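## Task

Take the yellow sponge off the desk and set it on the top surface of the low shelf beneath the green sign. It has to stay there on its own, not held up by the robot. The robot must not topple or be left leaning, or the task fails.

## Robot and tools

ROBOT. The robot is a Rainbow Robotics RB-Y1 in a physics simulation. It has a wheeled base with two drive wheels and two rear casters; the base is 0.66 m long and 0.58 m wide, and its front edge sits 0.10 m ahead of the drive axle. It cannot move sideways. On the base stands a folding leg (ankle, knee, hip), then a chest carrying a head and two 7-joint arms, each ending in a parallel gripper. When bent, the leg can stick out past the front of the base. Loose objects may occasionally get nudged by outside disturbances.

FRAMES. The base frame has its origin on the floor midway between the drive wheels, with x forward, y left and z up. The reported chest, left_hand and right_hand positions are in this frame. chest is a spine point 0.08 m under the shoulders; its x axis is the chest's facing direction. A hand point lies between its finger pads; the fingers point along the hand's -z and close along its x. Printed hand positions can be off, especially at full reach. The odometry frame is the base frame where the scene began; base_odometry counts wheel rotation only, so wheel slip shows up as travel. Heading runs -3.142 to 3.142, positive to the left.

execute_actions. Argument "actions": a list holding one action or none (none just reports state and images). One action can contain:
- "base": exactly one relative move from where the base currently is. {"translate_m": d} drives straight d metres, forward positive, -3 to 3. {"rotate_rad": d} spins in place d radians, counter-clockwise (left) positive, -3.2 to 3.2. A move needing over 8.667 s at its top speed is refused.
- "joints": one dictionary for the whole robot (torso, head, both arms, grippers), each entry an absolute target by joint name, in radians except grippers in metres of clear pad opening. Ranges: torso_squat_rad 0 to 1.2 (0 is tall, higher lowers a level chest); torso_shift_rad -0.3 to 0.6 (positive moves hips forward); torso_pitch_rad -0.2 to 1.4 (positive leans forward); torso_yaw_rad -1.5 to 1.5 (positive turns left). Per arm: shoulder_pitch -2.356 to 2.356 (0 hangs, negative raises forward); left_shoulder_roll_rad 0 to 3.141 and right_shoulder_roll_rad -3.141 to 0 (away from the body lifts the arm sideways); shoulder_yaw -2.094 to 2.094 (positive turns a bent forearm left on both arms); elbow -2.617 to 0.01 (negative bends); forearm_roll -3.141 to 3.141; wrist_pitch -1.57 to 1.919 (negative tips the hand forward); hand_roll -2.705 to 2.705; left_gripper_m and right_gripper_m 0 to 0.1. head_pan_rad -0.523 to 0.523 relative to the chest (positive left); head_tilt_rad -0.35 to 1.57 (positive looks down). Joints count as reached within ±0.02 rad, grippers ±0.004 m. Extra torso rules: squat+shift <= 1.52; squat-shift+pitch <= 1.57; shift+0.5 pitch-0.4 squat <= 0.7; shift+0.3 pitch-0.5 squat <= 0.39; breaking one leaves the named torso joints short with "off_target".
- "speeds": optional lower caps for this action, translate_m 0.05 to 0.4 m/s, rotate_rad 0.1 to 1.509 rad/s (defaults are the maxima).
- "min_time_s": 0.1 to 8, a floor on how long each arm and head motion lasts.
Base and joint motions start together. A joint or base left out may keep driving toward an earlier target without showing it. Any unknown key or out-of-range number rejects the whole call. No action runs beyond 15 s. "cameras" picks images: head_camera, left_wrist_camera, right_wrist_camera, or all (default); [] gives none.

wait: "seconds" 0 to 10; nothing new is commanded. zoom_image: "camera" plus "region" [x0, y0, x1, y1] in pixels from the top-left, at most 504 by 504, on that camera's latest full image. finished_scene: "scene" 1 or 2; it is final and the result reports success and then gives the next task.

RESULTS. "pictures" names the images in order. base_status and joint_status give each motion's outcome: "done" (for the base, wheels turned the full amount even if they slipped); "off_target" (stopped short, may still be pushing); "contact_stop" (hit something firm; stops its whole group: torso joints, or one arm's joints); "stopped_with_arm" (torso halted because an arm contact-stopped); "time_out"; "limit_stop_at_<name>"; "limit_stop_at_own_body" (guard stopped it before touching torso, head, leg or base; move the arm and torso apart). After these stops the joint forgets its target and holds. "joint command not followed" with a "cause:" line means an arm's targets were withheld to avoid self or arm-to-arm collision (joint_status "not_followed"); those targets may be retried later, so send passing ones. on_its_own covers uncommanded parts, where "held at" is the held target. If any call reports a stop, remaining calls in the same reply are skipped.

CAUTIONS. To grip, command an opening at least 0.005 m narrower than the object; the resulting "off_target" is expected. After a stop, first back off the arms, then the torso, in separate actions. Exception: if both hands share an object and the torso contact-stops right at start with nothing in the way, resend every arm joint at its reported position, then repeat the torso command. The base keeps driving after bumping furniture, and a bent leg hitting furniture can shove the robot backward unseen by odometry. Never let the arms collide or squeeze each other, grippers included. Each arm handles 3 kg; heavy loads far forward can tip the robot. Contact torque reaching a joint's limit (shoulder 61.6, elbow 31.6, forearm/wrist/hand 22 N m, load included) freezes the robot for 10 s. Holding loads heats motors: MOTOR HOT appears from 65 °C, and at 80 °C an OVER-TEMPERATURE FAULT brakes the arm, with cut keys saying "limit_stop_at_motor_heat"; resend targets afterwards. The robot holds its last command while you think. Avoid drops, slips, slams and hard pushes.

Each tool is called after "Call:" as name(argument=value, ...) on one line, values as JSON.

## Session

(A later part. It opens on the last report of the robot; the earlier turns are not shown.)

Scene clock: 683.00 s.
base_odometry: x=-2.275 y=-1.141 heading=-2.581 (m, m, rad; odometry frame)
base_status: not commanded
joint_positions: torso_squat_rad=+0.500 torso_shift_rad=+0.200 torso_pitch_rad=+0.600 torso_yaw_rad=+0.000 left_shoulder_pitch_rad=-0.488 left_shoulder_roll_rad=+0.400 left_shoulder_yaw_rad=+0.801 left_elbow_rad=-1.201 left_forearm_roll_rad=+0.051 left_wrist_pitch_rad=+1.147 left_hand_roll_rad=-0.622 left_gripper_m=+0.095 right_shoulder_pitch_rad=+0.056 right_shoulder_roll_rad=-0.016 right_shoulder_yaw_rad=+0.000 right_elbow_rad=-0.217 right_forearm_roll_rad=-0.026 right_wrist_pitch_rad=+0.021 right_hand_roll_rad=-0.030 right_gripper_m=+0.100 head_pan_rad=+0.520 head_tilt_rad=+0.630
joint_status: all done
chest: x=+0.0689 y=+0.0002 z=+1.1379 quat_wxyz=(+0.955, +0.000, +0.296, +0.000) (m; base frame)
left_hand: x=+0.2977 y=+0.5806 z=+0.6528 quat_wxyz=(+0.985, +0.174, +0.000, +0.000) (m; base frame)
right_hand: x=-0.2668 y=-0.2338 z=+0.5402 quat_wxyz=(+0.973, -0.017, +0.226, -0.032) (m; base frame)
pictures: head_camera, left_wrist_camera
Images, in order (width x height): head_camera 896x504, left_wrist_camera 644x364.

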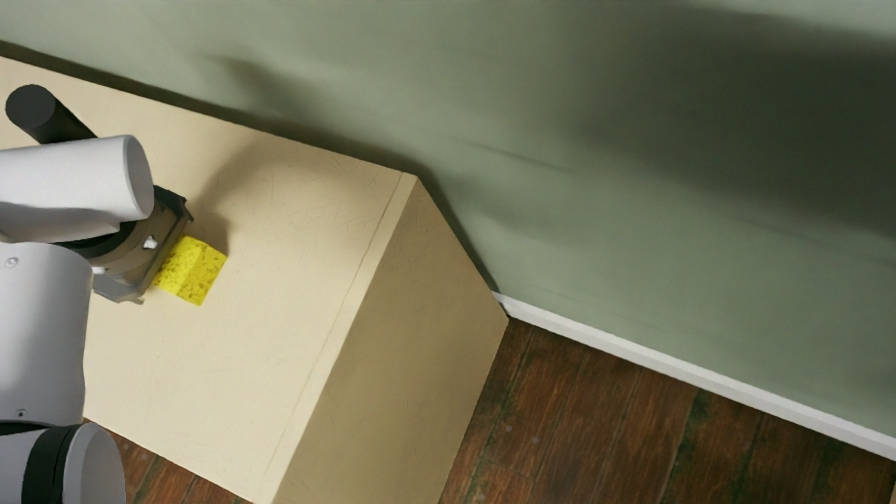

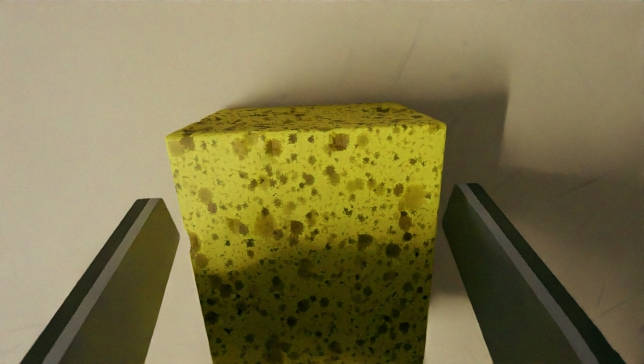

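Call:
execute_actions(actions=[{"joints": {"left_shoulder_roll_rad": 0.6, "left_elbow_rad": -1.27, "left_wrist_pitch_rad": 1.22, "left_gripper_m": 0.1}}], cameras=["head_camera", "left_wrist_camera"])

Scene clock: 694.90 s.
base_odometry: x=-2.275 y=-1.141 heading=-2.581 (m, m, rad; odometry frame)
base_status: not commanded
joint_positions: torso_squat_rad=+0.500 torso_shift_rad=+0.200 torso_pitch_rad=+0.600 torso_yaw_rad=+0.000 left_shoulder_pitch_rad=-0.488 left_shoulder_roll_rad=+0.600 left_shoulder_yaw_rad=+0.801 left_elbow_rad=-1.270 left_forearm_roll_rad=+0.051 left_wrist_pitch_rad=+1.220 left_hand_roll_rad=-0.622 left_gripper_m=+0.100 right_shoulder_pitch_rad=+0.056 right_shoulder_roll_rad=-0.016 right_shoulder_yaw_rad=+0.000 right_elbow_rad=-0.217 right_forearm_roll_rad=-0.026 right_wrist_pitch_rad=+0.021 right_hand_roll_rad=-0.030 right_gripper_m=+0.100 head_pan_rad=+0.520 head_tilt_rad=+0.630
joint_status: all done
chest: x=+0.0689 y=+0.0002 z=+1.1379 quat_wxyz=(+0.955, +0.000, +0.296, +0.000) (m; base frame)
left_hand: x=+0.3315 y=+0.6697 z=+0.7544 quat_wxyz=(+0.963, +0.268, -0.016, -0.011) (m; base frame)
right_hand: x=-0.2668 y=-0.2338 z=+0.5403 quat_wxyz=(+0.973, -0.017, +0.226, -0.032) (m; base frame)
pictures: head_camera, left_wrist_camera
Images, in order (width x height): head_camera 896x504, left_wrist_camera 644x364.

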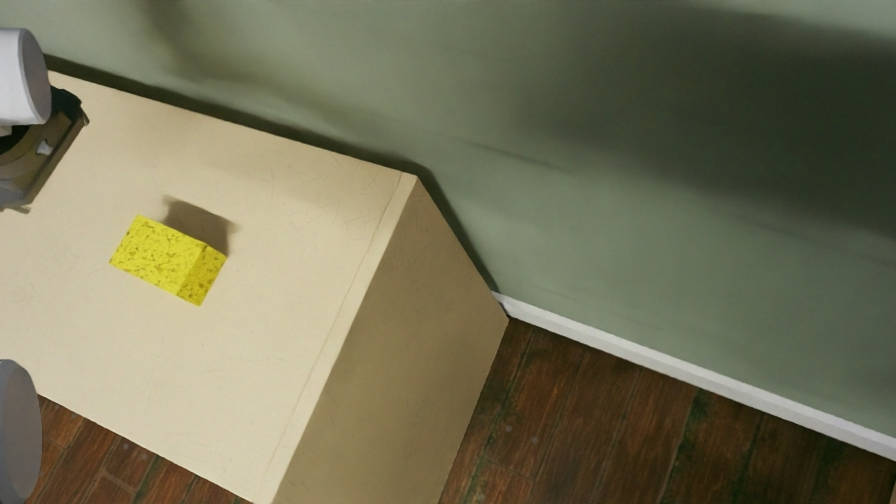

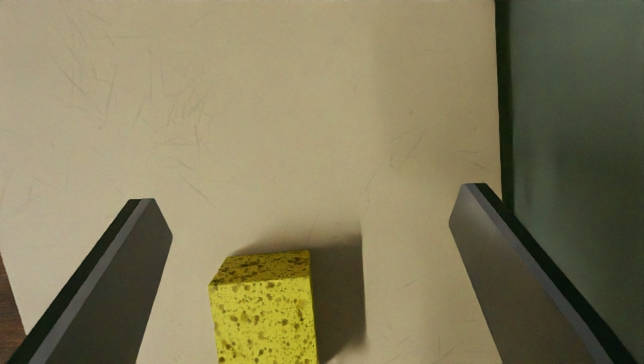

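Call:
finished_scene(scene=1)

The scene is finished: the task was done.


## Next scene

Take the foam block off the desk and set it on the top surface of the low shelf beneath the yellow sign. It has to stay there on its own, not held up by the robot. The robot must not topple or be left leaning, or the task fails.

Call:
execute_actions(actions=[])

Scene clock: 0.00 s.
base_odometry: x=+0.000 y=+0.000 heading=+0.000 (m, m, rad; odometry frame)
base_status: not commanded
joint_positions: torso_squat_rad=+0.350 torso_shift_rad=-0.001 torso_pitch_rad=+0.000 torso_yaw_rad=+0.000 left_shoulder_pitch_rad=+0.045 left_shoulder_roll_rad=+0.011 left_shoulder_yaw_rad=-0.041 left_elbow_rad=-0.233 left_forearm_roll_rad=+0.027 left_wrist_pitch_rad=+0.013 left_hand_roll_rad=+0.024 left_gripper_m=+0.101 right_shoulder_pitch_rad=+0.026 right_shoulder_roll_rad=-0.014 right_shoulder_yaw_rad=+0.048 right_elbow_rad=-0.211 right_forearm_roll_rad=+0.023 right_wrist_pitch_rad=+0.040 right_hand_roll_rad=-0.025 right_gripper_m=+0.100 head_pan_rad=+0.000 head_tilt_rad=+0.400
joint_status: not commanded
chest: x=-0.2288 y=+0.0002 z=+1.2475 quat_wxyz=(+1.000, +0.000, +0.000, +0.000) (m; base frame)
left_hand: x=-0.1506 y=+0.2251 z=+0.5662 quat_wxyz=(+0.996, +0.001, -0.089, +0.012) (m; base frame)
right_hand: x=-0.1536 y=-0.2270 z=+0.5656 quat_wxyz=(+0.997, -0.005, -0.073, +0.019) (m; base frame)
pictures: head_camera, left_wrist_camera, right_wrist_camera
Images, in order (width x height): head_camera 896x504, left_wrist_camera 644x364, right_wrist_camera 644x364.

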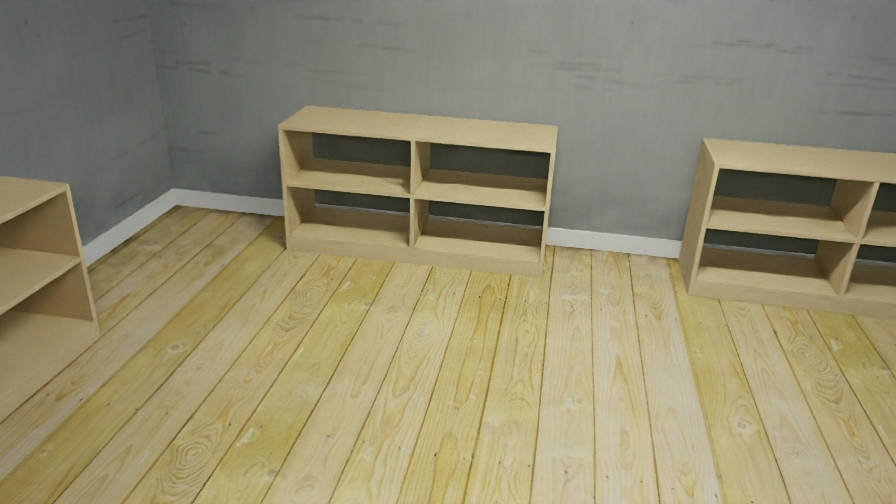

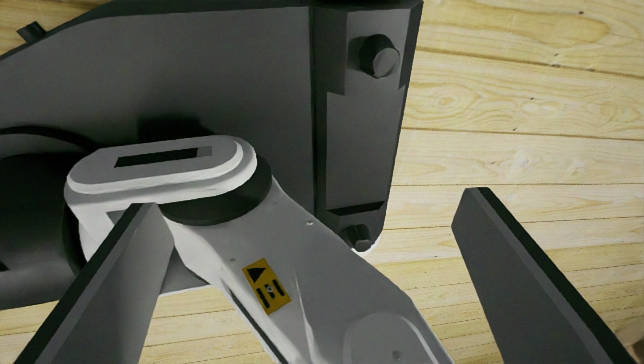

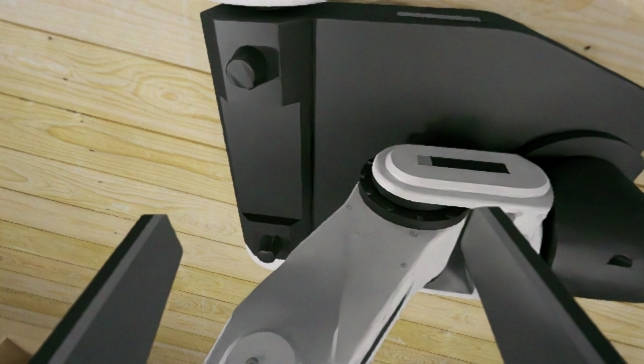

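Call:
execute_actions(actions=[{"base": {"rotate_rad": -3.0}, "joints": {"torso_squat_rad": 0.2, "head_tilt_rad": 0.35, "left_forearm_roll_rad": -0.6, "left_wrist_pitch_rad": 1.55, "left_hand_roll_rad": -1.57, "left_shoulder_roll_rad": 0.06, "right_forearm_roll_rad": 0.6, "right_wrist_pitch_rad": 1.55, "right_hand_roll_rad": 1.57, "right_shoulder_roll_rad": -0.06}, "min_time_s": 3.0}])

Scene clock: 105.30 s.
base_odometry: x=+0.000 y=+0.000 heading=-3.000 (m, m, rad; odometry frame)
base_status: done
joint_positions: torso_squat_rad=+0.200 torso_shift_rad=-0.001 torso_pitch_rad=+0.000 torso_yaw_rad=+0.000 left_shoulder_pitch_rad=+0.045 left_shoulder_roll_rad=+0.060 left_shoulder_yaw_rad=-0.041 left_elbow_rad=-0.233 left_forearm_roll_rad=-0.600 left_wrist_pitch_rad=+1.550 left_hand_roll_rad=-1.570 left_gripper_m=+0.101 right_shoulder_pitch_rad=+0.026 right_shoulder_roll_rad=-0.060 right_shoulder_yaw_rad=+0.048 right_elbow_rad=-0.211 right_forearm_roll_rad=+0.600 right_wrist_pitch_rad=+1.550 right_hand_roll_rad=+1.570 right_gripper_m=+0.100 head_pan_rad=+0.000 head_tilt_rad=+0.350
joint_status: all done
chest: x=-0.2289 y=+0.0002 z=+1.2760 quat_wxyz=(+1.000, +0.000, +0.000, +0.000) (m; base frame)
left_hand: x=-0.3740 y=+0.3877 z=+0.7897 quat_wxyz=(+0.389, -0.245, +0.607, -0.648) (m; base frame)
right_hand: x=-0.3683 y=-0.3895 z=+0.7912 quat_wxyz=(+0.384, +0.243, +0.610, +0.649) (m; base frame)
pictures: head_camera, left_wrist_camera, right_wrist_camera
Images, in order (width x height): head_camera 896x504, left_wrist_camera 644x364, right_wrist_camera 644x364.

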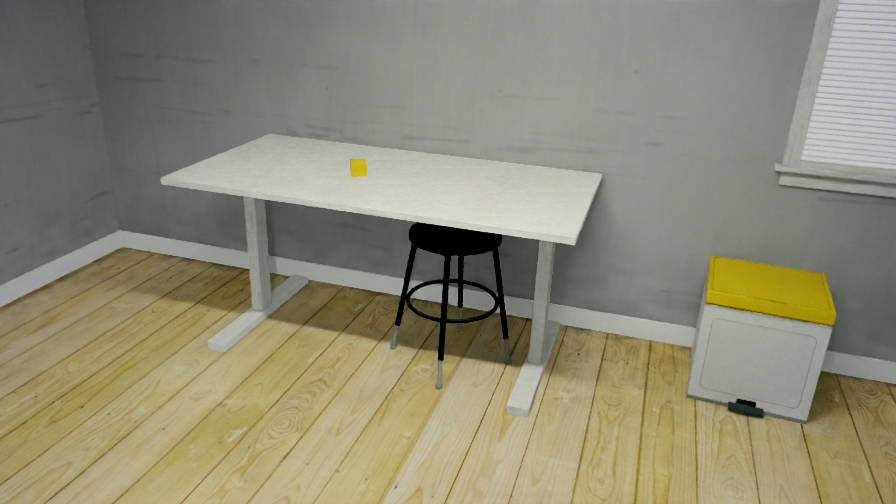

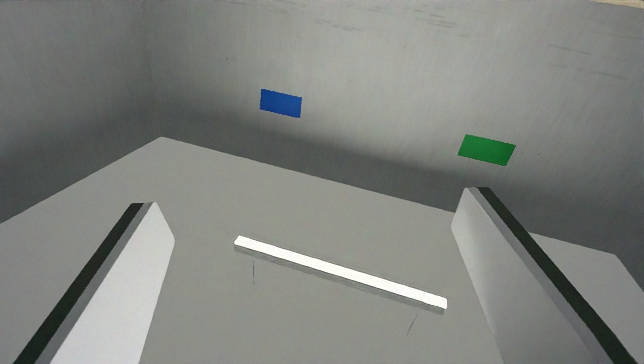

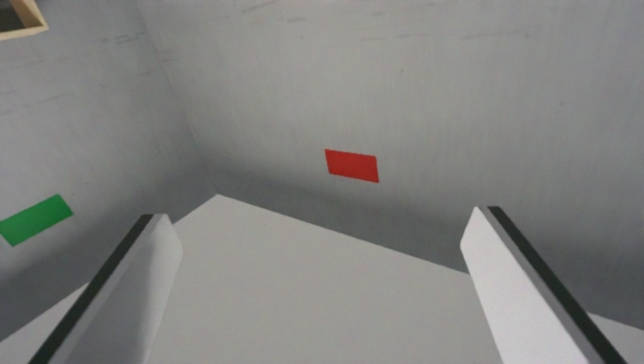

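Call:
zoom_image(camera="head_camera", region=[318, 137, 398, 197])

Call:
zoom_image(camera="head_camera", region=[140, 120, 400, 380])

Call:
zoom_image(camera="head_camera", region=[370, 150, 650, 430])

Region (318, 137, 398, 197) of head_camera's 896x504 image, scaled by 6.300, with more detail than that image has; it fills the top 378 rows of this view, and the rest is white.

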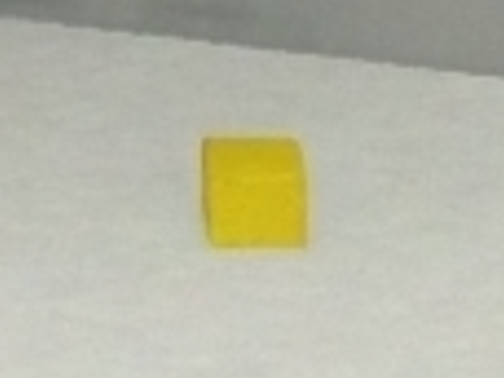

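Region (140, 120, 400, 380) of head_camera's 896x504 image, scaled by 1.938, with more detail than that image has.

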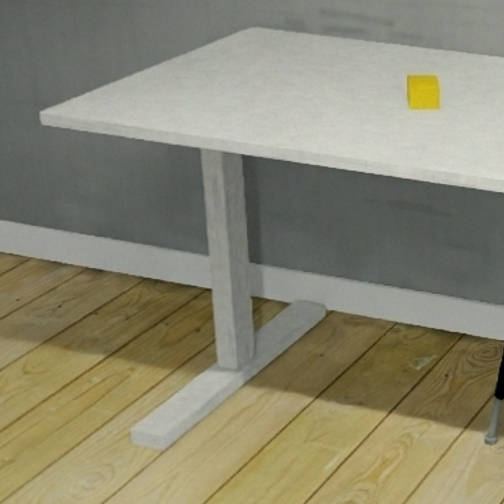

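Region (370, 150, 650, 430) of head_camera's 896x504 image, scaled by 1.800, with more detail than that image has.

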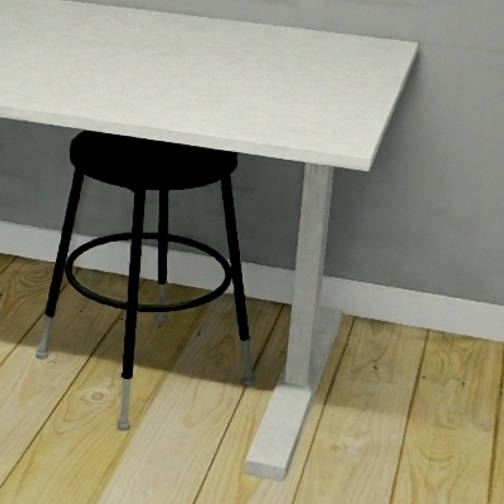

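Call:
execute_actions(actions=[{"base": {"translate_m": 1.86}, "joints": {"torso_shift_rad": 0.2, "torso_pitch_rad": 0.7, "left_shoulder_pitch_rad": -1.242, "left_shoulder_roll_rad": 0.25, "left_shoulder_yaw_rad": 0.374, "left_elbow_rad": -1.45, "left_forearm_roll_rad": -0.042, "left_wrist_pitch_rad": 1.63, "left_hand_roll_rad": -1.479, "left_gripper_m": 0.1, "right_forearm_roll_rad": 0.0, "right_wrist_pitch_rad": 0.0, "right_hand_roll_rad": 0.0, "head_pan_rad": 0.35, "head_tilt_rad": 0.33}, "min_time_s": 3.3}])

Scene clock: 231.37 s.
base_odometry: x=-1.842 y=-0.262 heading=-3.000 (m, m, rad; odometry frame)
base_status: done
joint_positions: torso_squat_rad=+0.200 torso_shift_rad=+0.200 torso_pitch_rad=+0.700 torso_yaw_rad=+0.000 left_shoulder_pitch_rad=-1.242 left_shoulder_roll_rad=+0.250 left_shoulder_yaw_rad=+0.374 left_elbow_rad=-1.450 left_forearm_roll_rad=-0.042 left_wrist_pitch_rad=+1.630 left_hand_roll_rad=-1.479 left_gripper_m=+0.100 right_shoulder_pitch_rad=+0.026 right_shoulder_roll_rad=-0.060 right_shoulder_yaw_rad=+0.048 right_elbow_rad=-0.211 right_forearm_roll_rad=+0.000 right_wrist_pitch_rad=+0.000 right_hand_roll_rad=+0.000 right_gripper_m=+0.100 head_pan_rad=+0.350 head_tilt_rad=+0.330
joint_status: all done
chest: x=+0.1078 y=+0.0002 z=+1.1895 quat_wxyz=(+0.939, +0.000, +0.343, +0.000) (m; base frame)
left_hand: x=+0.6502 y=+0.2498 z=+0.8840 quat_wxyz=(+0.746, +0.131, -0.114, -0.642) (m; base frame)
right_hand: x=-0.2660 y=-0.2615 z=+0.6161 quat_wxyz=(+0.966, -0.018, +0.255, +0.031) (m; base frame)
pictures: head_camera, left_wrist_camera, right_wrist_camera
Images, in order (width x height): head_camera 896x504, left_wrist_camera 644x364, right_wrist_camera 644x364.

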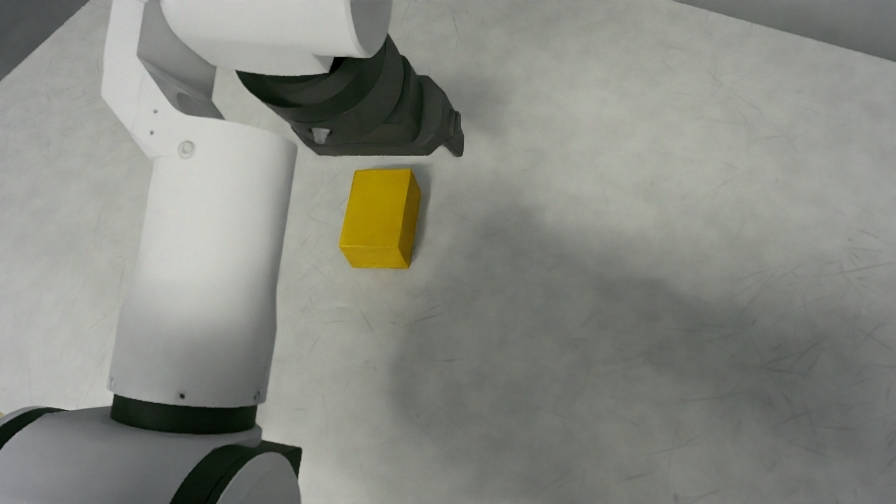

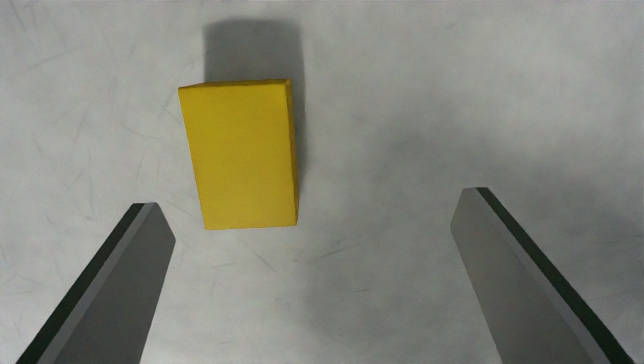

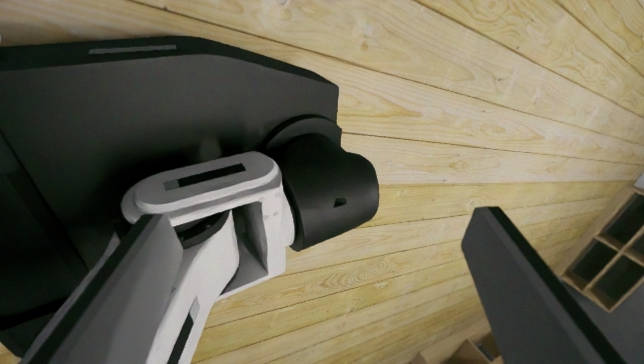

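Call:
execute_actions(actions=[])

Scene clock: 262.27 s.
base_odometry: x=-1.842 y=-0.262 heading=-3.000 (m, m, rad; odometry frame)
base_status: done
joint_positions: torso_squat_rad=+0.200 torso_shift_rad=+0.200 torso_pitch_rad=+0.700 torso_yaw_rad=+0.000 left_shoulder_pitch_rad=-1.242 left_shoulder_roll_rad=+0.250 left_shoulder_yaw_rad=+0.374 left_elbow_rad=-1.450 left_forearm_roll_rad=-0.042 left_wrist_pitch_rad=+1.630 left_hand_roll_rad=-1.479 left_gripper_m=+0.100 right_shoulder_pitch_rad=+0.026 right_shoulder_roll_rad=-0.060 right_shoulder_yaw_rad=+0.048 right_elbow_rad=-0.211 right_forearm_roll_rad=+0.000 right_wrist_pitch_rad=+0.000 right_hand_roll_rad=+0.000 right_gripper_m=+0.100 head_pan_rad=+0.350 head_tilt_rad=+0.330
joint_status: all done
chest: x=+0.1078 y=+0.0002 z=+1.1895 quat_wxyz=(+0.939, +0.000, +0.343, +0.000) (m; base frame)
left_hand: x=+0.6502 y=+0.2498 z=+0.8840 quat_wxyz=(+0.746, +0.131, -0.114, -0.642) (m; base frame)
right_hand: x=-0.2660 y=-0.2615 z=+0.6161 quat_wxyz=(+0.966, -0.018, +0.255, +0.031) (m; base frame)
pictures: head_camera, left_wrist_camera, right_wrist_camera
Images, in order (width x height): head_camera 896x504, left_wrist_camera 644x364, right_wrist_camera 644x364.

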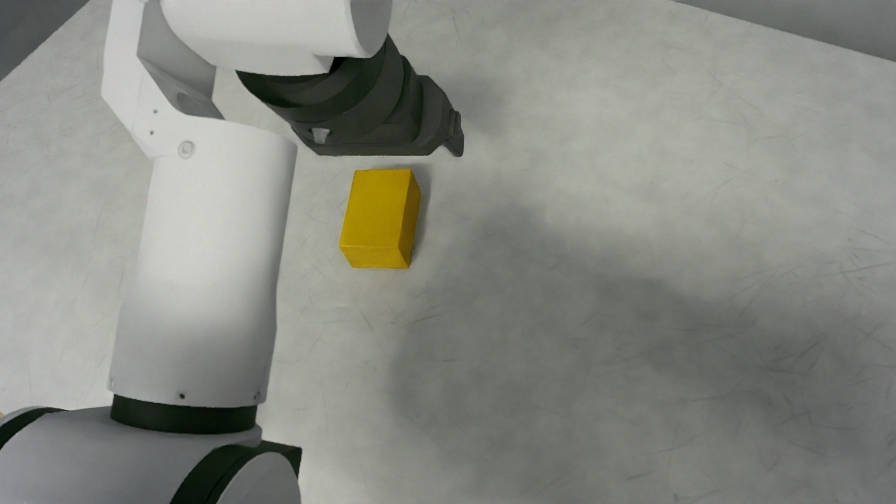

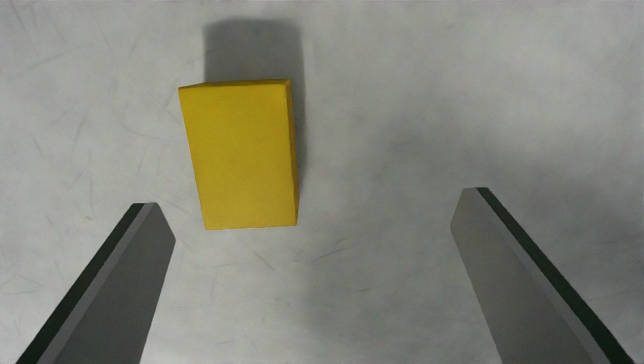

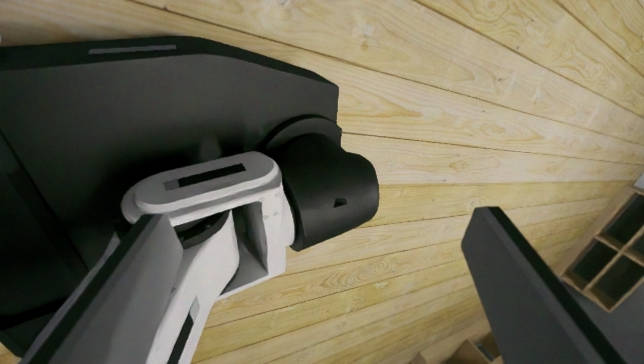

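Call:
execute_actions(actions=[{"joints":{"left_shoulder_pitch_rad":-1.166,"left_shoulder_roll_rad":0.31,"left_shoulder_yaw_rad":0.39,"left_elbow_rad":-1.073,"left_forearm_roll_rad":0.04,"left_wrist_pitch_rad":1.204,"left_hand_roll_rad":-1.525},"min_time_s":0.3}], cameras=["head_camera","left_wrist_camera"])

Scene clock: 347.93 s.
base_odometry: x=-1.842 y=-0.262 heading=-3.000 (m, m, rad; odometry frame)
base_status: not commanded
joint_positions: torso_squat_rad=+0.200 torso_shift_rad=+0.200 torso_pitch_rad=+0.700 torso_yaw_rad=+0.000 left_shoulder_pitch_rad=-1.166 left_shoulder_roll_rad=+0.310 left_shoulder_yaw_rad=+0.390 left_elbow_rad=-1.073 left_forearm_roll_rad=+0.040 left_wrist_pitch_rad=+1.204 left_hand_roll_rad=-1.525 left_gripper_m=+0.100 right_shoulder_pitch_rad=+0.026 right_shoulder_roll_rad=-0.060 right_shoulder_yaw_rad=+0.048 right_elbow_rad=-0.211 right_forearm_roll_rad=+0.000 right_wrist_pitch_rad=+0.000 right_hand_roll_rad=+0.000 right_gripper_m=+0.100 head_pan_rad=+0.350 head_tilt_rad=+0.330
joint_status: all done
chest: x=+0.1078 y=+0.0002 z=+1.1895 quat_wxyz=(+0.939, +0.000, +0.343, +0.000) (m; base frame)
left_hand: x=+0.6445 y=+0.2897 z=+0.7689 quat_wxyz=(+0.746, +0.132, -0.114, -0.642) (m; base frame)
right_hand: x=-0.2660 y=-0.2615 z=+0.6161 quat_wxyz=(+0.966, -0.018, +0.255, +0.031) (m; base frame)
pictures: head_camera, left_wrist_camera
Images, in order (width x height): head_camera 896x504, left_wrist_camera 644x364.

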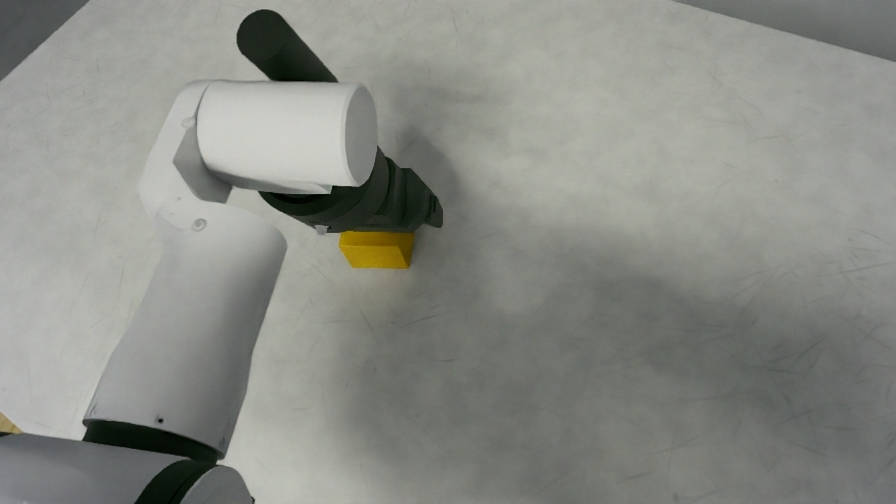

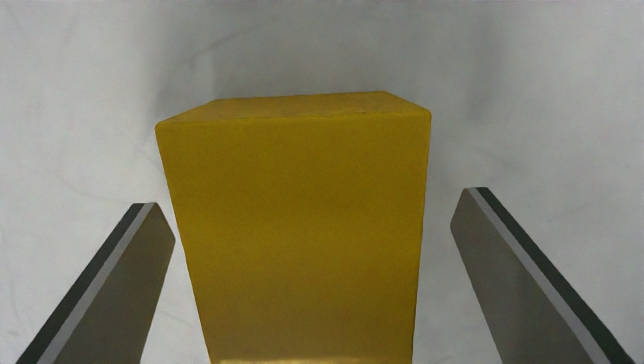

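Call:
execute_actions(actions=[{"joints":{"left_gripper_m":0.048}}], cameras=["left_wrist_camera"])

Scene clock: 360.10 s.
base_odometry: x=-1.842 y=-0.262 heading=-3.000 (m, m, rad; odometry frame)
base_status: not commanded
joint_positions: torso_squat_rad=+0.200 torso_shift_rad=+0.200 torso_pitch_rad=+0.700 torso_yaw_rad=+0.000 left_shoulder_pitch_rad=-1.166 left_shoulder_roll_rad=+0.310 left_shoulder_yaw_rad=+0.390 left_elbow_rad=-1.073 left_forearm_roll_rad=+0.040 left_wrist_pitch_rad=+1.204 left_hand_roll_rad=-1.525 left_gripper_m=+0.059 right_shoulder_pitch_rad=+0.026 right_shoulder_roll_rad=-0.060 right_shoulder_yaw_rad=+0.048 right_elbow_rad=-0.211 right_forearm_roll_rad=+0.000 right_wrist_pitch_rad=+0.000 right_hand_roll_rad=+0.000 right_gripper_m=+0.100 head_pan_rad=+0.350 head_tilt_rad=+0.330
joint_status: left_gripper_m off_target (ended at +0.059, target +0.048)
chest: x=+0.1078 y=+0.0002 z=+1.1895 quat_wxyz=(+0.939, +0.000, +0.343, +0.000) (m; base frame)
left_hand: x=+0.6445 y=+0.2897 z=+0.7689 quat_wxyz=(+0.746, +0.132, -0.114, -0.642) (m; base frame)
right_hand: x=-0.2660 y=-0.2615 z=+0.6161 quat_wxyz=(+0.966, -0.018, +0.255, +0.031) (m; base frame)
pictures: left_wrist_camera
Images, in order (width x height): left_wrist_camera 644x364.

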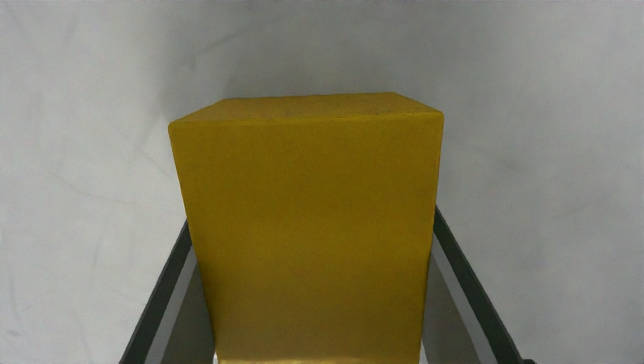

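Call:
execute_actions(actions=[{"base":{"translate_m":-0.53},"joints":{"torso_pitch_rad":0.25,"torso_shift_rad":0.1,"left_shoulder_pitch_rad":-0.75,"left_elbow_rad":-1.68,"right_shoulder_pitch_rad":-0.15,"head_pan_rad":0.2,"head_tilt_rad":0.45},"min_time_s":2.2}], cameras=["head_camera","left_wrist_camera"])

Call:
execute_actions(actions=[{"base":{"rotate_rad":2.03},"joints":{"left_shoulder_pitch_rad":-0.3,"left_shoulder_roll_rad":0.1,"left_shoulder_yaw_rad":0.1,"left_elbow_rad":-0.35,"left_forearm_roll_rad":0.0,"left_wrist_pitch_rad":0.4,"left_hand_roll_rad":-1.5,"head_pan_rad":0.15,"head_tilt_rad":-0.07},"min_time_s":3.0}], cameras=["head_camera","left_wrist_camera"])

Scene clock: 482.77 s.
base_odometry: x=-1.317 y=-0.188 heading=-3.001 (m, m, rad; odometry frame)
base_status: done
joint_positions: torso_squat_rad=+0.200 torso_shift_rad=+0.100 torso_pitch_rad=+0.250 torso_yaw_rad=+0.000 left_shoulder_pitch_rad=-0.750 left_shoulder_roll_rad=+0.310 left_shoulder_yaw_rad=+0.390 left_elbow_rad=-1.680 left_forearm_roll_rad=+0.040 left_wrist_pitch_rad=+1.204 left_hand_roll_rad=-1.525 left_gripper_m=+0.059 right_shoulder_pitch_rad=-0.150 right_shoulder_roll_rad=-0.060 right_shoulder_yaw_rad=+0.048 right_elbow_rad=-0.211 right_forearm_roll_rad=+0.000 right_wrist_pitch_rad=+0.000 right_hand_roll_rad=+0.000 right_gripper_m=+0.100 head_pan_rad=+0.200 head_tilt_rad=+0.450
joint_status: all done
chest: x=-0.0830 y=+0.0002 z=+1.2629 quat_wxyz=(+0.992, +0.000, +0.125, +0.000) (m; base frame)
left_hand: x=+0.5063 y=+0.3720 z=+1.1346 quat_wxyz=(+0.679, +0.395, -0.291, -0.546) (m; base frame)
right_hand: x=-0.0422 y=-0.2527 z=+0.5765 quat_wxyz=(+0.997, -0.020, -0.051, +0.054) (m; base frame)
pictures: head_camera, left_wrist_camera
Images, in order (width x height): head_camera 896x504, left_wrist_camera 644x364.

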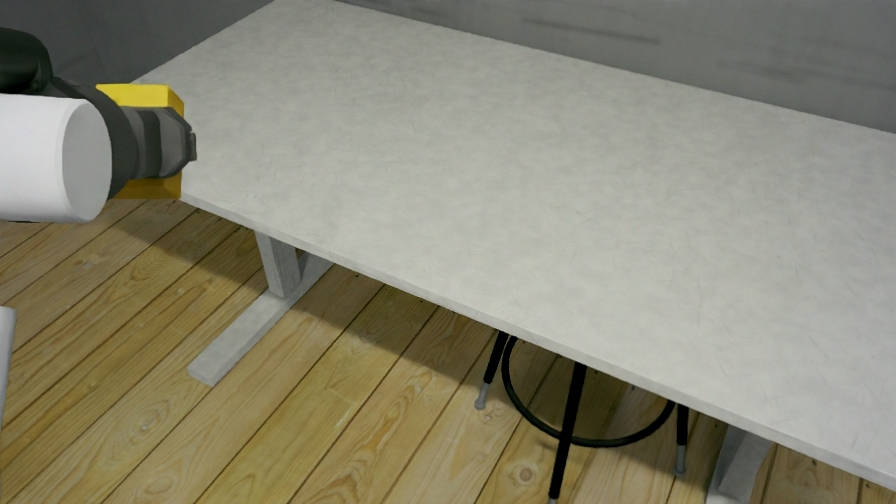

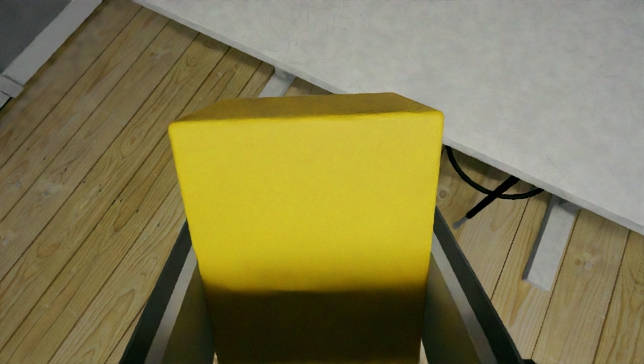

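Scene clock: 487.10 s.
base_odometry: x=-1.317 y=-0.188 heading=-0.971 (m, m, rad; odometry frame)
base_status: done
joint_positions: torso_squat_rad=+0.200 torso_shift_rad=+0.100 torso_pitch_rad=+0.250 torso_yaw_rad=+0.000 left_shoulder_pitch_rad=-0.300 left_shoulder_roll_rad=+0.100 left_shoulder_yaw_rad=+0.100 left_elbow_rad=-0.350 left_forearm_roll_rad=+0.000 left_wrist_pitch_rad=+0.400 left_hand_roll_rad=-1.500 left_gripper_m=+0.059 right_shoulder_pitch_rad=-0.150 right_shoulder_roll_rad=-0.060 right_shoulder_yaw_rad=+0.048 right_elbow_rad=-0.211 right_forearm_roll_rad=+0.000 right_wrist_pitch_rad=+0.000 right_hand_roll_rad=+0.000 right_gripper_m=+0.100 head_pan_rad=+0.150 head_tilt_rad=-0.070
joint_status: all done
chest: x=-0.0830 y=+0.0002 z=+1.2629 quat_wxyz=(+0.992, +0.000, +0.125, +0.000) (m; base frame)
left_hand: x=+0.0462 y=+0.2842 z=+0.5896 quat_wxyz=(+0.732, +0.028, +0.032, -0.680) (m; base frame)
right_hand: x=-0.0421 y=-0.2527 z=+0.5765 quat_wxyz=(+0.997, -0.020, -0.051, +0.054) (m; base frame)
pictures: head_camera, left_wrist_camera
Images, in order (width x height): head_camera 896x504, left_wrist_camera 644x364.

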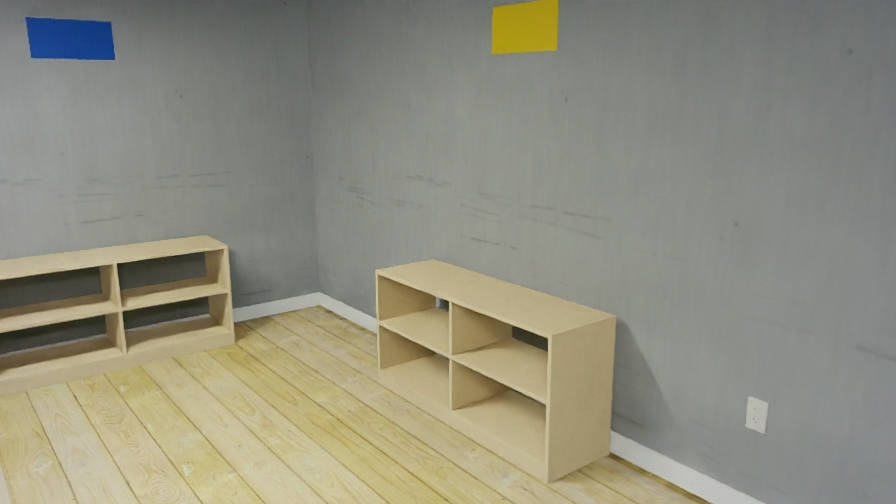

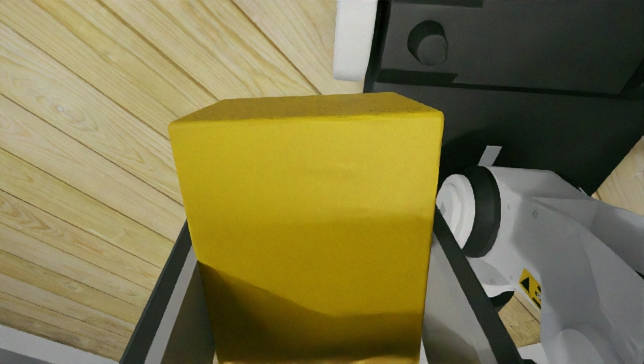

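Call:
zoom_image(camera="head_camera", region=[360, 240, 640, 500])

Region (360, 240, 640, 500) of head_camera's 896x504 image, scaled by 1.800, with more detail than that image has; it fills the top 468 rows of this view, and the rest is white.

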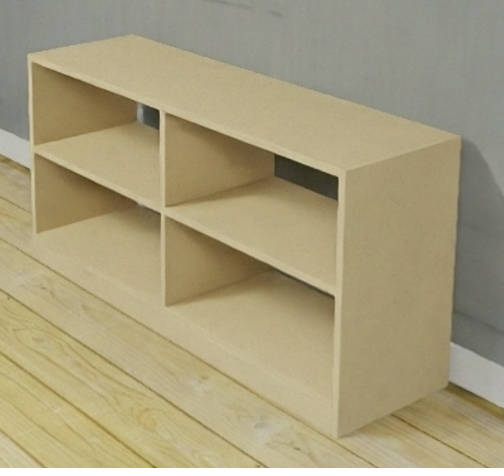

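Call:
execute_actions(actions=[{"base":{"translate_m":2.3},"joints":{"torso_squat_rad":0.6,"torso_shift_rad":0.25,"torso_pitch_rad":0.7,"left_shoulder_pitch_rad":-1.1735,"left_shoulder_roll_rad":0.12,"left_shoulder_yaw_rad":0.063,"left_elbow_rad":-1.323,"left_forearm_roll_rad":0.022,"left_wrist_pitch_rad":1.403,"left_hand_roll_rad":-1.545,"right_shoulder_pitch_rad":-0.35,"right_shoulder_roll_rad":-0.1,"right_wrist_pitch_rad":0.5,"head_pan_rad":0.05,"head_tilt_rad":0.5},"min_time_s":5.0}])

Scene clock: 613.63 s.
base_odometry: x=-0.019 y=-2.087 heading=-0.971 (m, m, rad; odometry frame)
base_status: done
joint_positions: torso_squat_rad=+0.600 torso_shift_rad=+0.250 torso_pitch_rad=+0.700 torso_yaw_rad=+0.000 left_shoulder_pitch_rad=-1.173 left_shoulder_roll_rad=+0.120 left_shoulder_yaw_rad=+0.063 left_elbow_rad=-1.323 left_forearm_roll_rad=+0.022 left_wrist_pitch_rad=+1.403 left_hand_roll_rad=-1.545 left_gripper_m=+0.059 right_shoulder_pitch_rad=-0.350 right_shoulder_roll_rad=-0.100 right_shoulder_yaw_rad=+0.048 right_elbow_rad=-0.211 right_forearm_roll_rad=+0.000 right_wrist_pitch_rad=+0.500 right_hand_roll_rad=+0.000 right_gripper_m=+0.100 head_pan_rad=+0.050 head_tilt_rad=+0.500
joint_status: all done
chest: x=+0.1144 y=+0.0002 z=+1.0769 quat_wxyz=(+0.939, +0.000, +0.343, +0.000) (m; base frame)
left_hand: x=+0.6300 y=+0.1000 z=+0.6989 quat_wxyz=(+0.604, +0.106, -0.137, -0.778) (m; base frame)
right_hand: x=-0.1095 y=-0.2821 z=+0.4392 quat_wxyz=(+0.943, -0.037, +0.321, +0.084) (m; base frame)
pictures: head_camera, left_wrist_camera, right_wrist_camera
Images, in order (width x height): head_camera 896x504, left_wrist_camera 644x364, right_wrist_camera 644x364.

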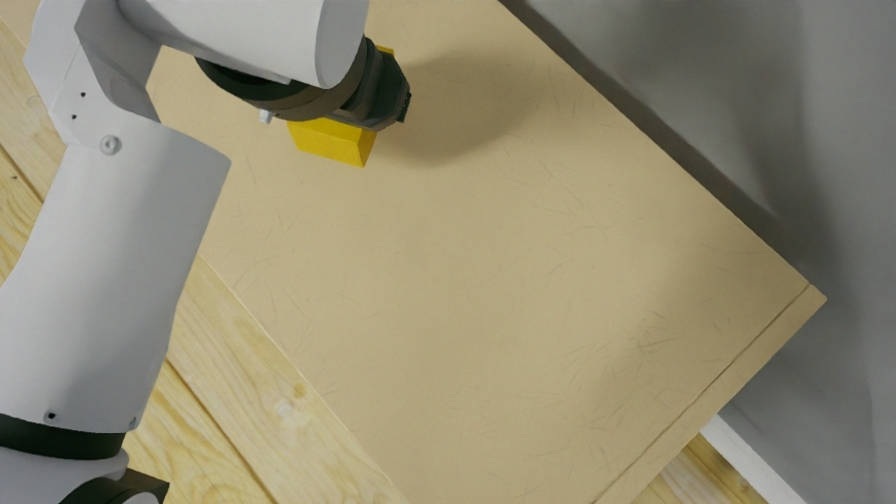

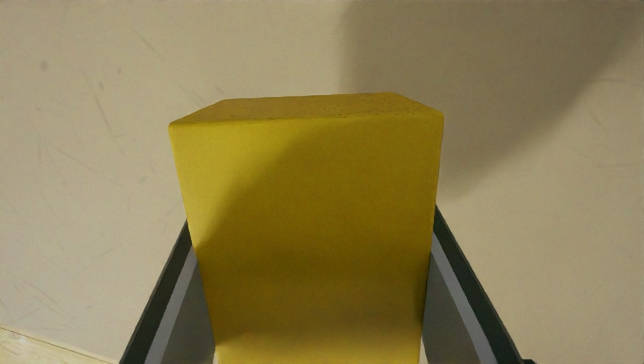

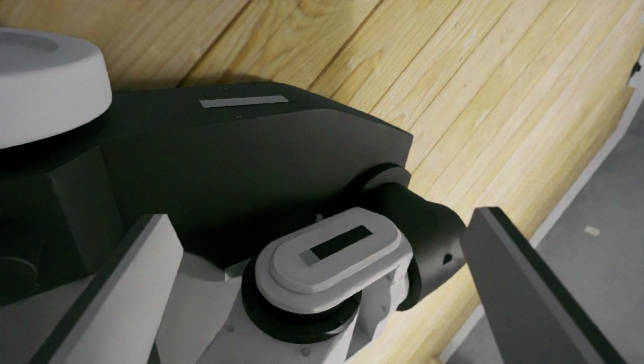

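Call:
execute_actions(actions=[{"joints":{"left_shoulder_pitch_rad":-1.178,"left_shoulder_yaw_rad":0.059,"left_elbow_rad":-1.152,"left_forearm_roll_rad":0.023,"left_wrist_pitch_rad":1.235,"left_hand_roll_rad":-1.544},"min_time_s":0.7}], cameras=["head_camera","left_wrist_camera"])

Scene clock: 618.53 s.
base_odometry: x=-0.019 y=-2.086 heading=-0.971 (m, m, rad; odometry frame)
base_status: not commanded
joint_positions: torso_squat_rad=+0.600 torso_shift_rad=+0.249 torso_pitch_rad=+0.699 torso_yaw_rad=+0.000 left_shoulder_pitch_rad=-1.179 left_shoulder_roll_rad=+0.120 left_shoulder_yaw_rad=+0.059 left_elbow_rad=-1.153 left_forearm_roll_rad=+0.023 left_wrist_pitch_rad=+1.236 left_hand_roll_rad=-1.544 left_gripper_m=+0.059 right_shoulder_pitch_rad=-0.350 right_shoulder_roll_rad=-0.100 right_shoulder_yaw_rad=+0.048 right_elbow_rad=-0.211 right_forearm_roll_rad=+0.000 right_wrist_pitch_rad=+0.500 right_hand_roll_rad=+0.000 right_gripper_m=+0.100 head_pan_rad=+0.050 head_tilt_rad=+0.500
joint_status: all done
chest: x=+0.1135 y=+0.0002 z=+1.0773 quat_wxyz=(+0.940, +0.000, +0.342, +0.000) (m; base frame)
left_hand: x=+0.6308 y=+0.0996 z=+0.6590 quat_wxyz=(+0.604, +0.108, -0.139, -0.778) (m; base frame)
right_hand: x=-0.1093 y=-0.2821 z=+0.4392 quat_wxyz=(+0.943, -0.037, +0.320, +0.084) (m; base frame)
pictures: head_camera, left_wrist_camera
Images, in order (width x height): head_camera 896x504, left_wrist_camera 644x364.

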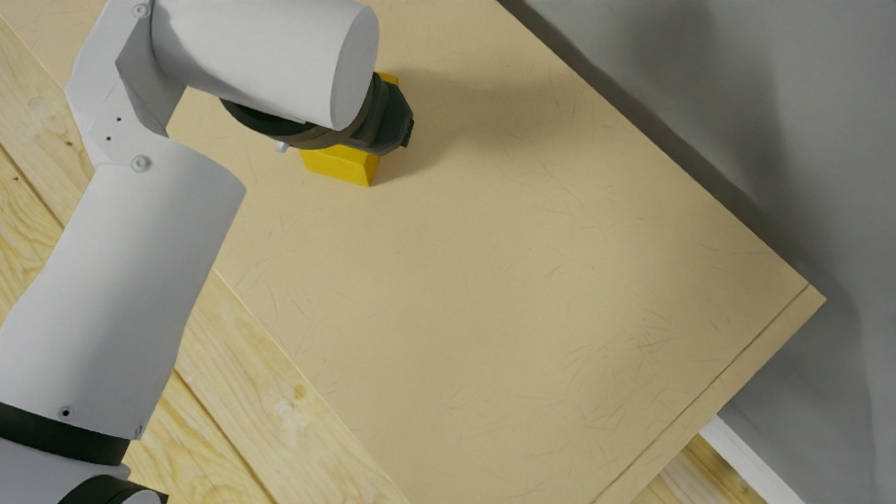

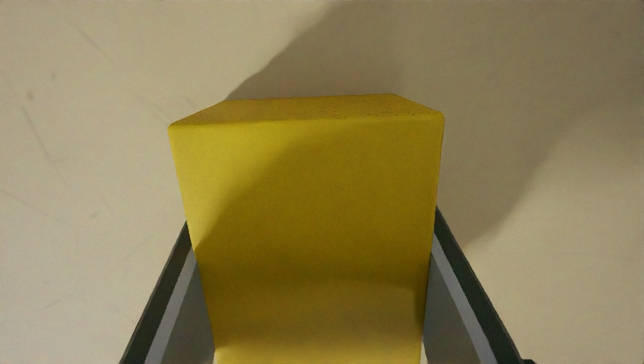

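Call:
execute_actions(actions=[{"joints":{"left_gripper_m":0.095,"left_shoulder_pitch_rad":-1.174,"left_shoulder_yaw_rad":0.063,"left_elbow_rad":-1.35,"left_wrist_pitch_rad":1.43},"min_time_s":1.0}], cameras=["head_camera","left_wrist_camera"])

Scene clock: 629.00 s.
base_odometry: x=-0.019 y=-2.087 heading=-0.971 (m, m, rad; odometry frame)
base_status: not commanded
joint_positions: torso_squat_rad=+0.600 torso_shift_rad=+0.250 torso_pitch_rad=+0.700 torso_yaw_rad=+0.000 left_shoulder_pitch_rad=-1.174 left_shoulder_roll_rad=+0.120 left_shoulder_yaw_rad=+0.063 left_elbow_rad=-1.350 left_forearm_roll_rad=+0.023 left_wrist_pitch_rad=+1.430 left_hand_roll_rad=-1.544 left_gripper_m=+0.095 right_shoulder_pitch_rad=-0.350 right_shoulder_roll_rad=-0.100 right_shoulder_yaw_rad=+0.048 right_elbow_rad=-0.211 right_forearm_roll_rad=+0.000 right_wrist_pitch_rad=+0.500 right_hand_roll_rad=+0.000 right_gripper_m=+0.100 head_pan_rad=+0.050 head_tilt_rad=+0.500
joint_status: all done
chest: x=+0.1142 y=+0.0002 z=+1.0770 quat_wxyz=(+0.939, +0.000, +0.343, +0.000) (m; base frame)
left_hand: x=+0.6296 y=+0.0995 z=+0.7067 quat_wxyz=(+0.604, +0.106, -0.138, -0.778) (m; base frame)
right_hand: x=-0.1095 y=-0.2821 z=+0.4392 quat_wxyz=(+0.943, -0.037, +0.321, +0.084) (m; base frame)
pictures: head_camera, left_wrist_camera
Images, in order (width x height): head_camera 896x504, left_wrist_camera 644x364.

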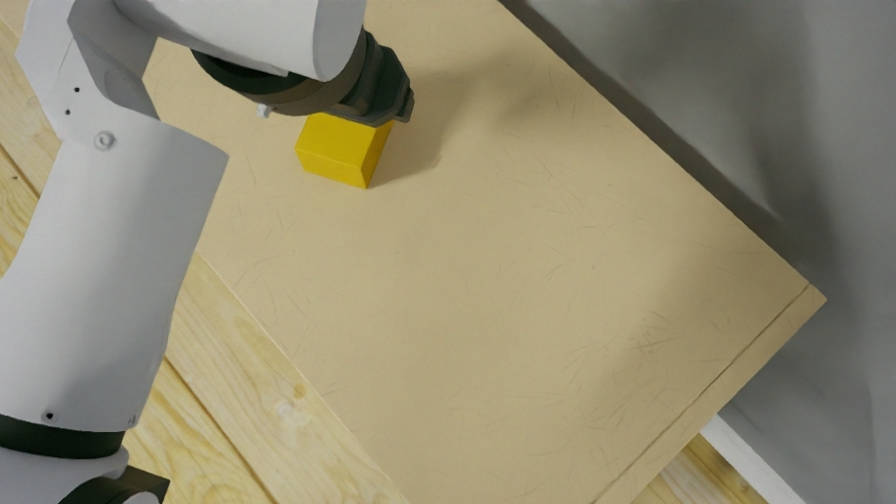

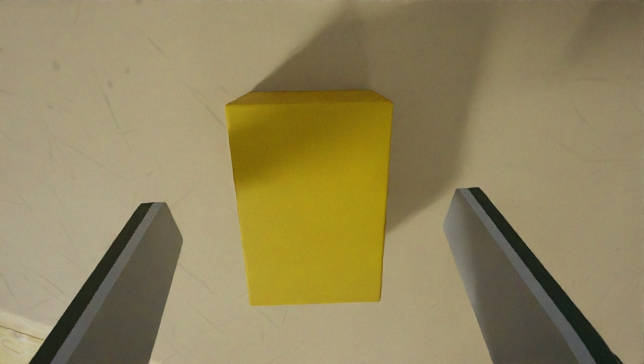

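The block is resting in the middle of the shelf top, clear of the gripper.

Call:
finished_scene(scene=2)

The scene is finished: the task was done.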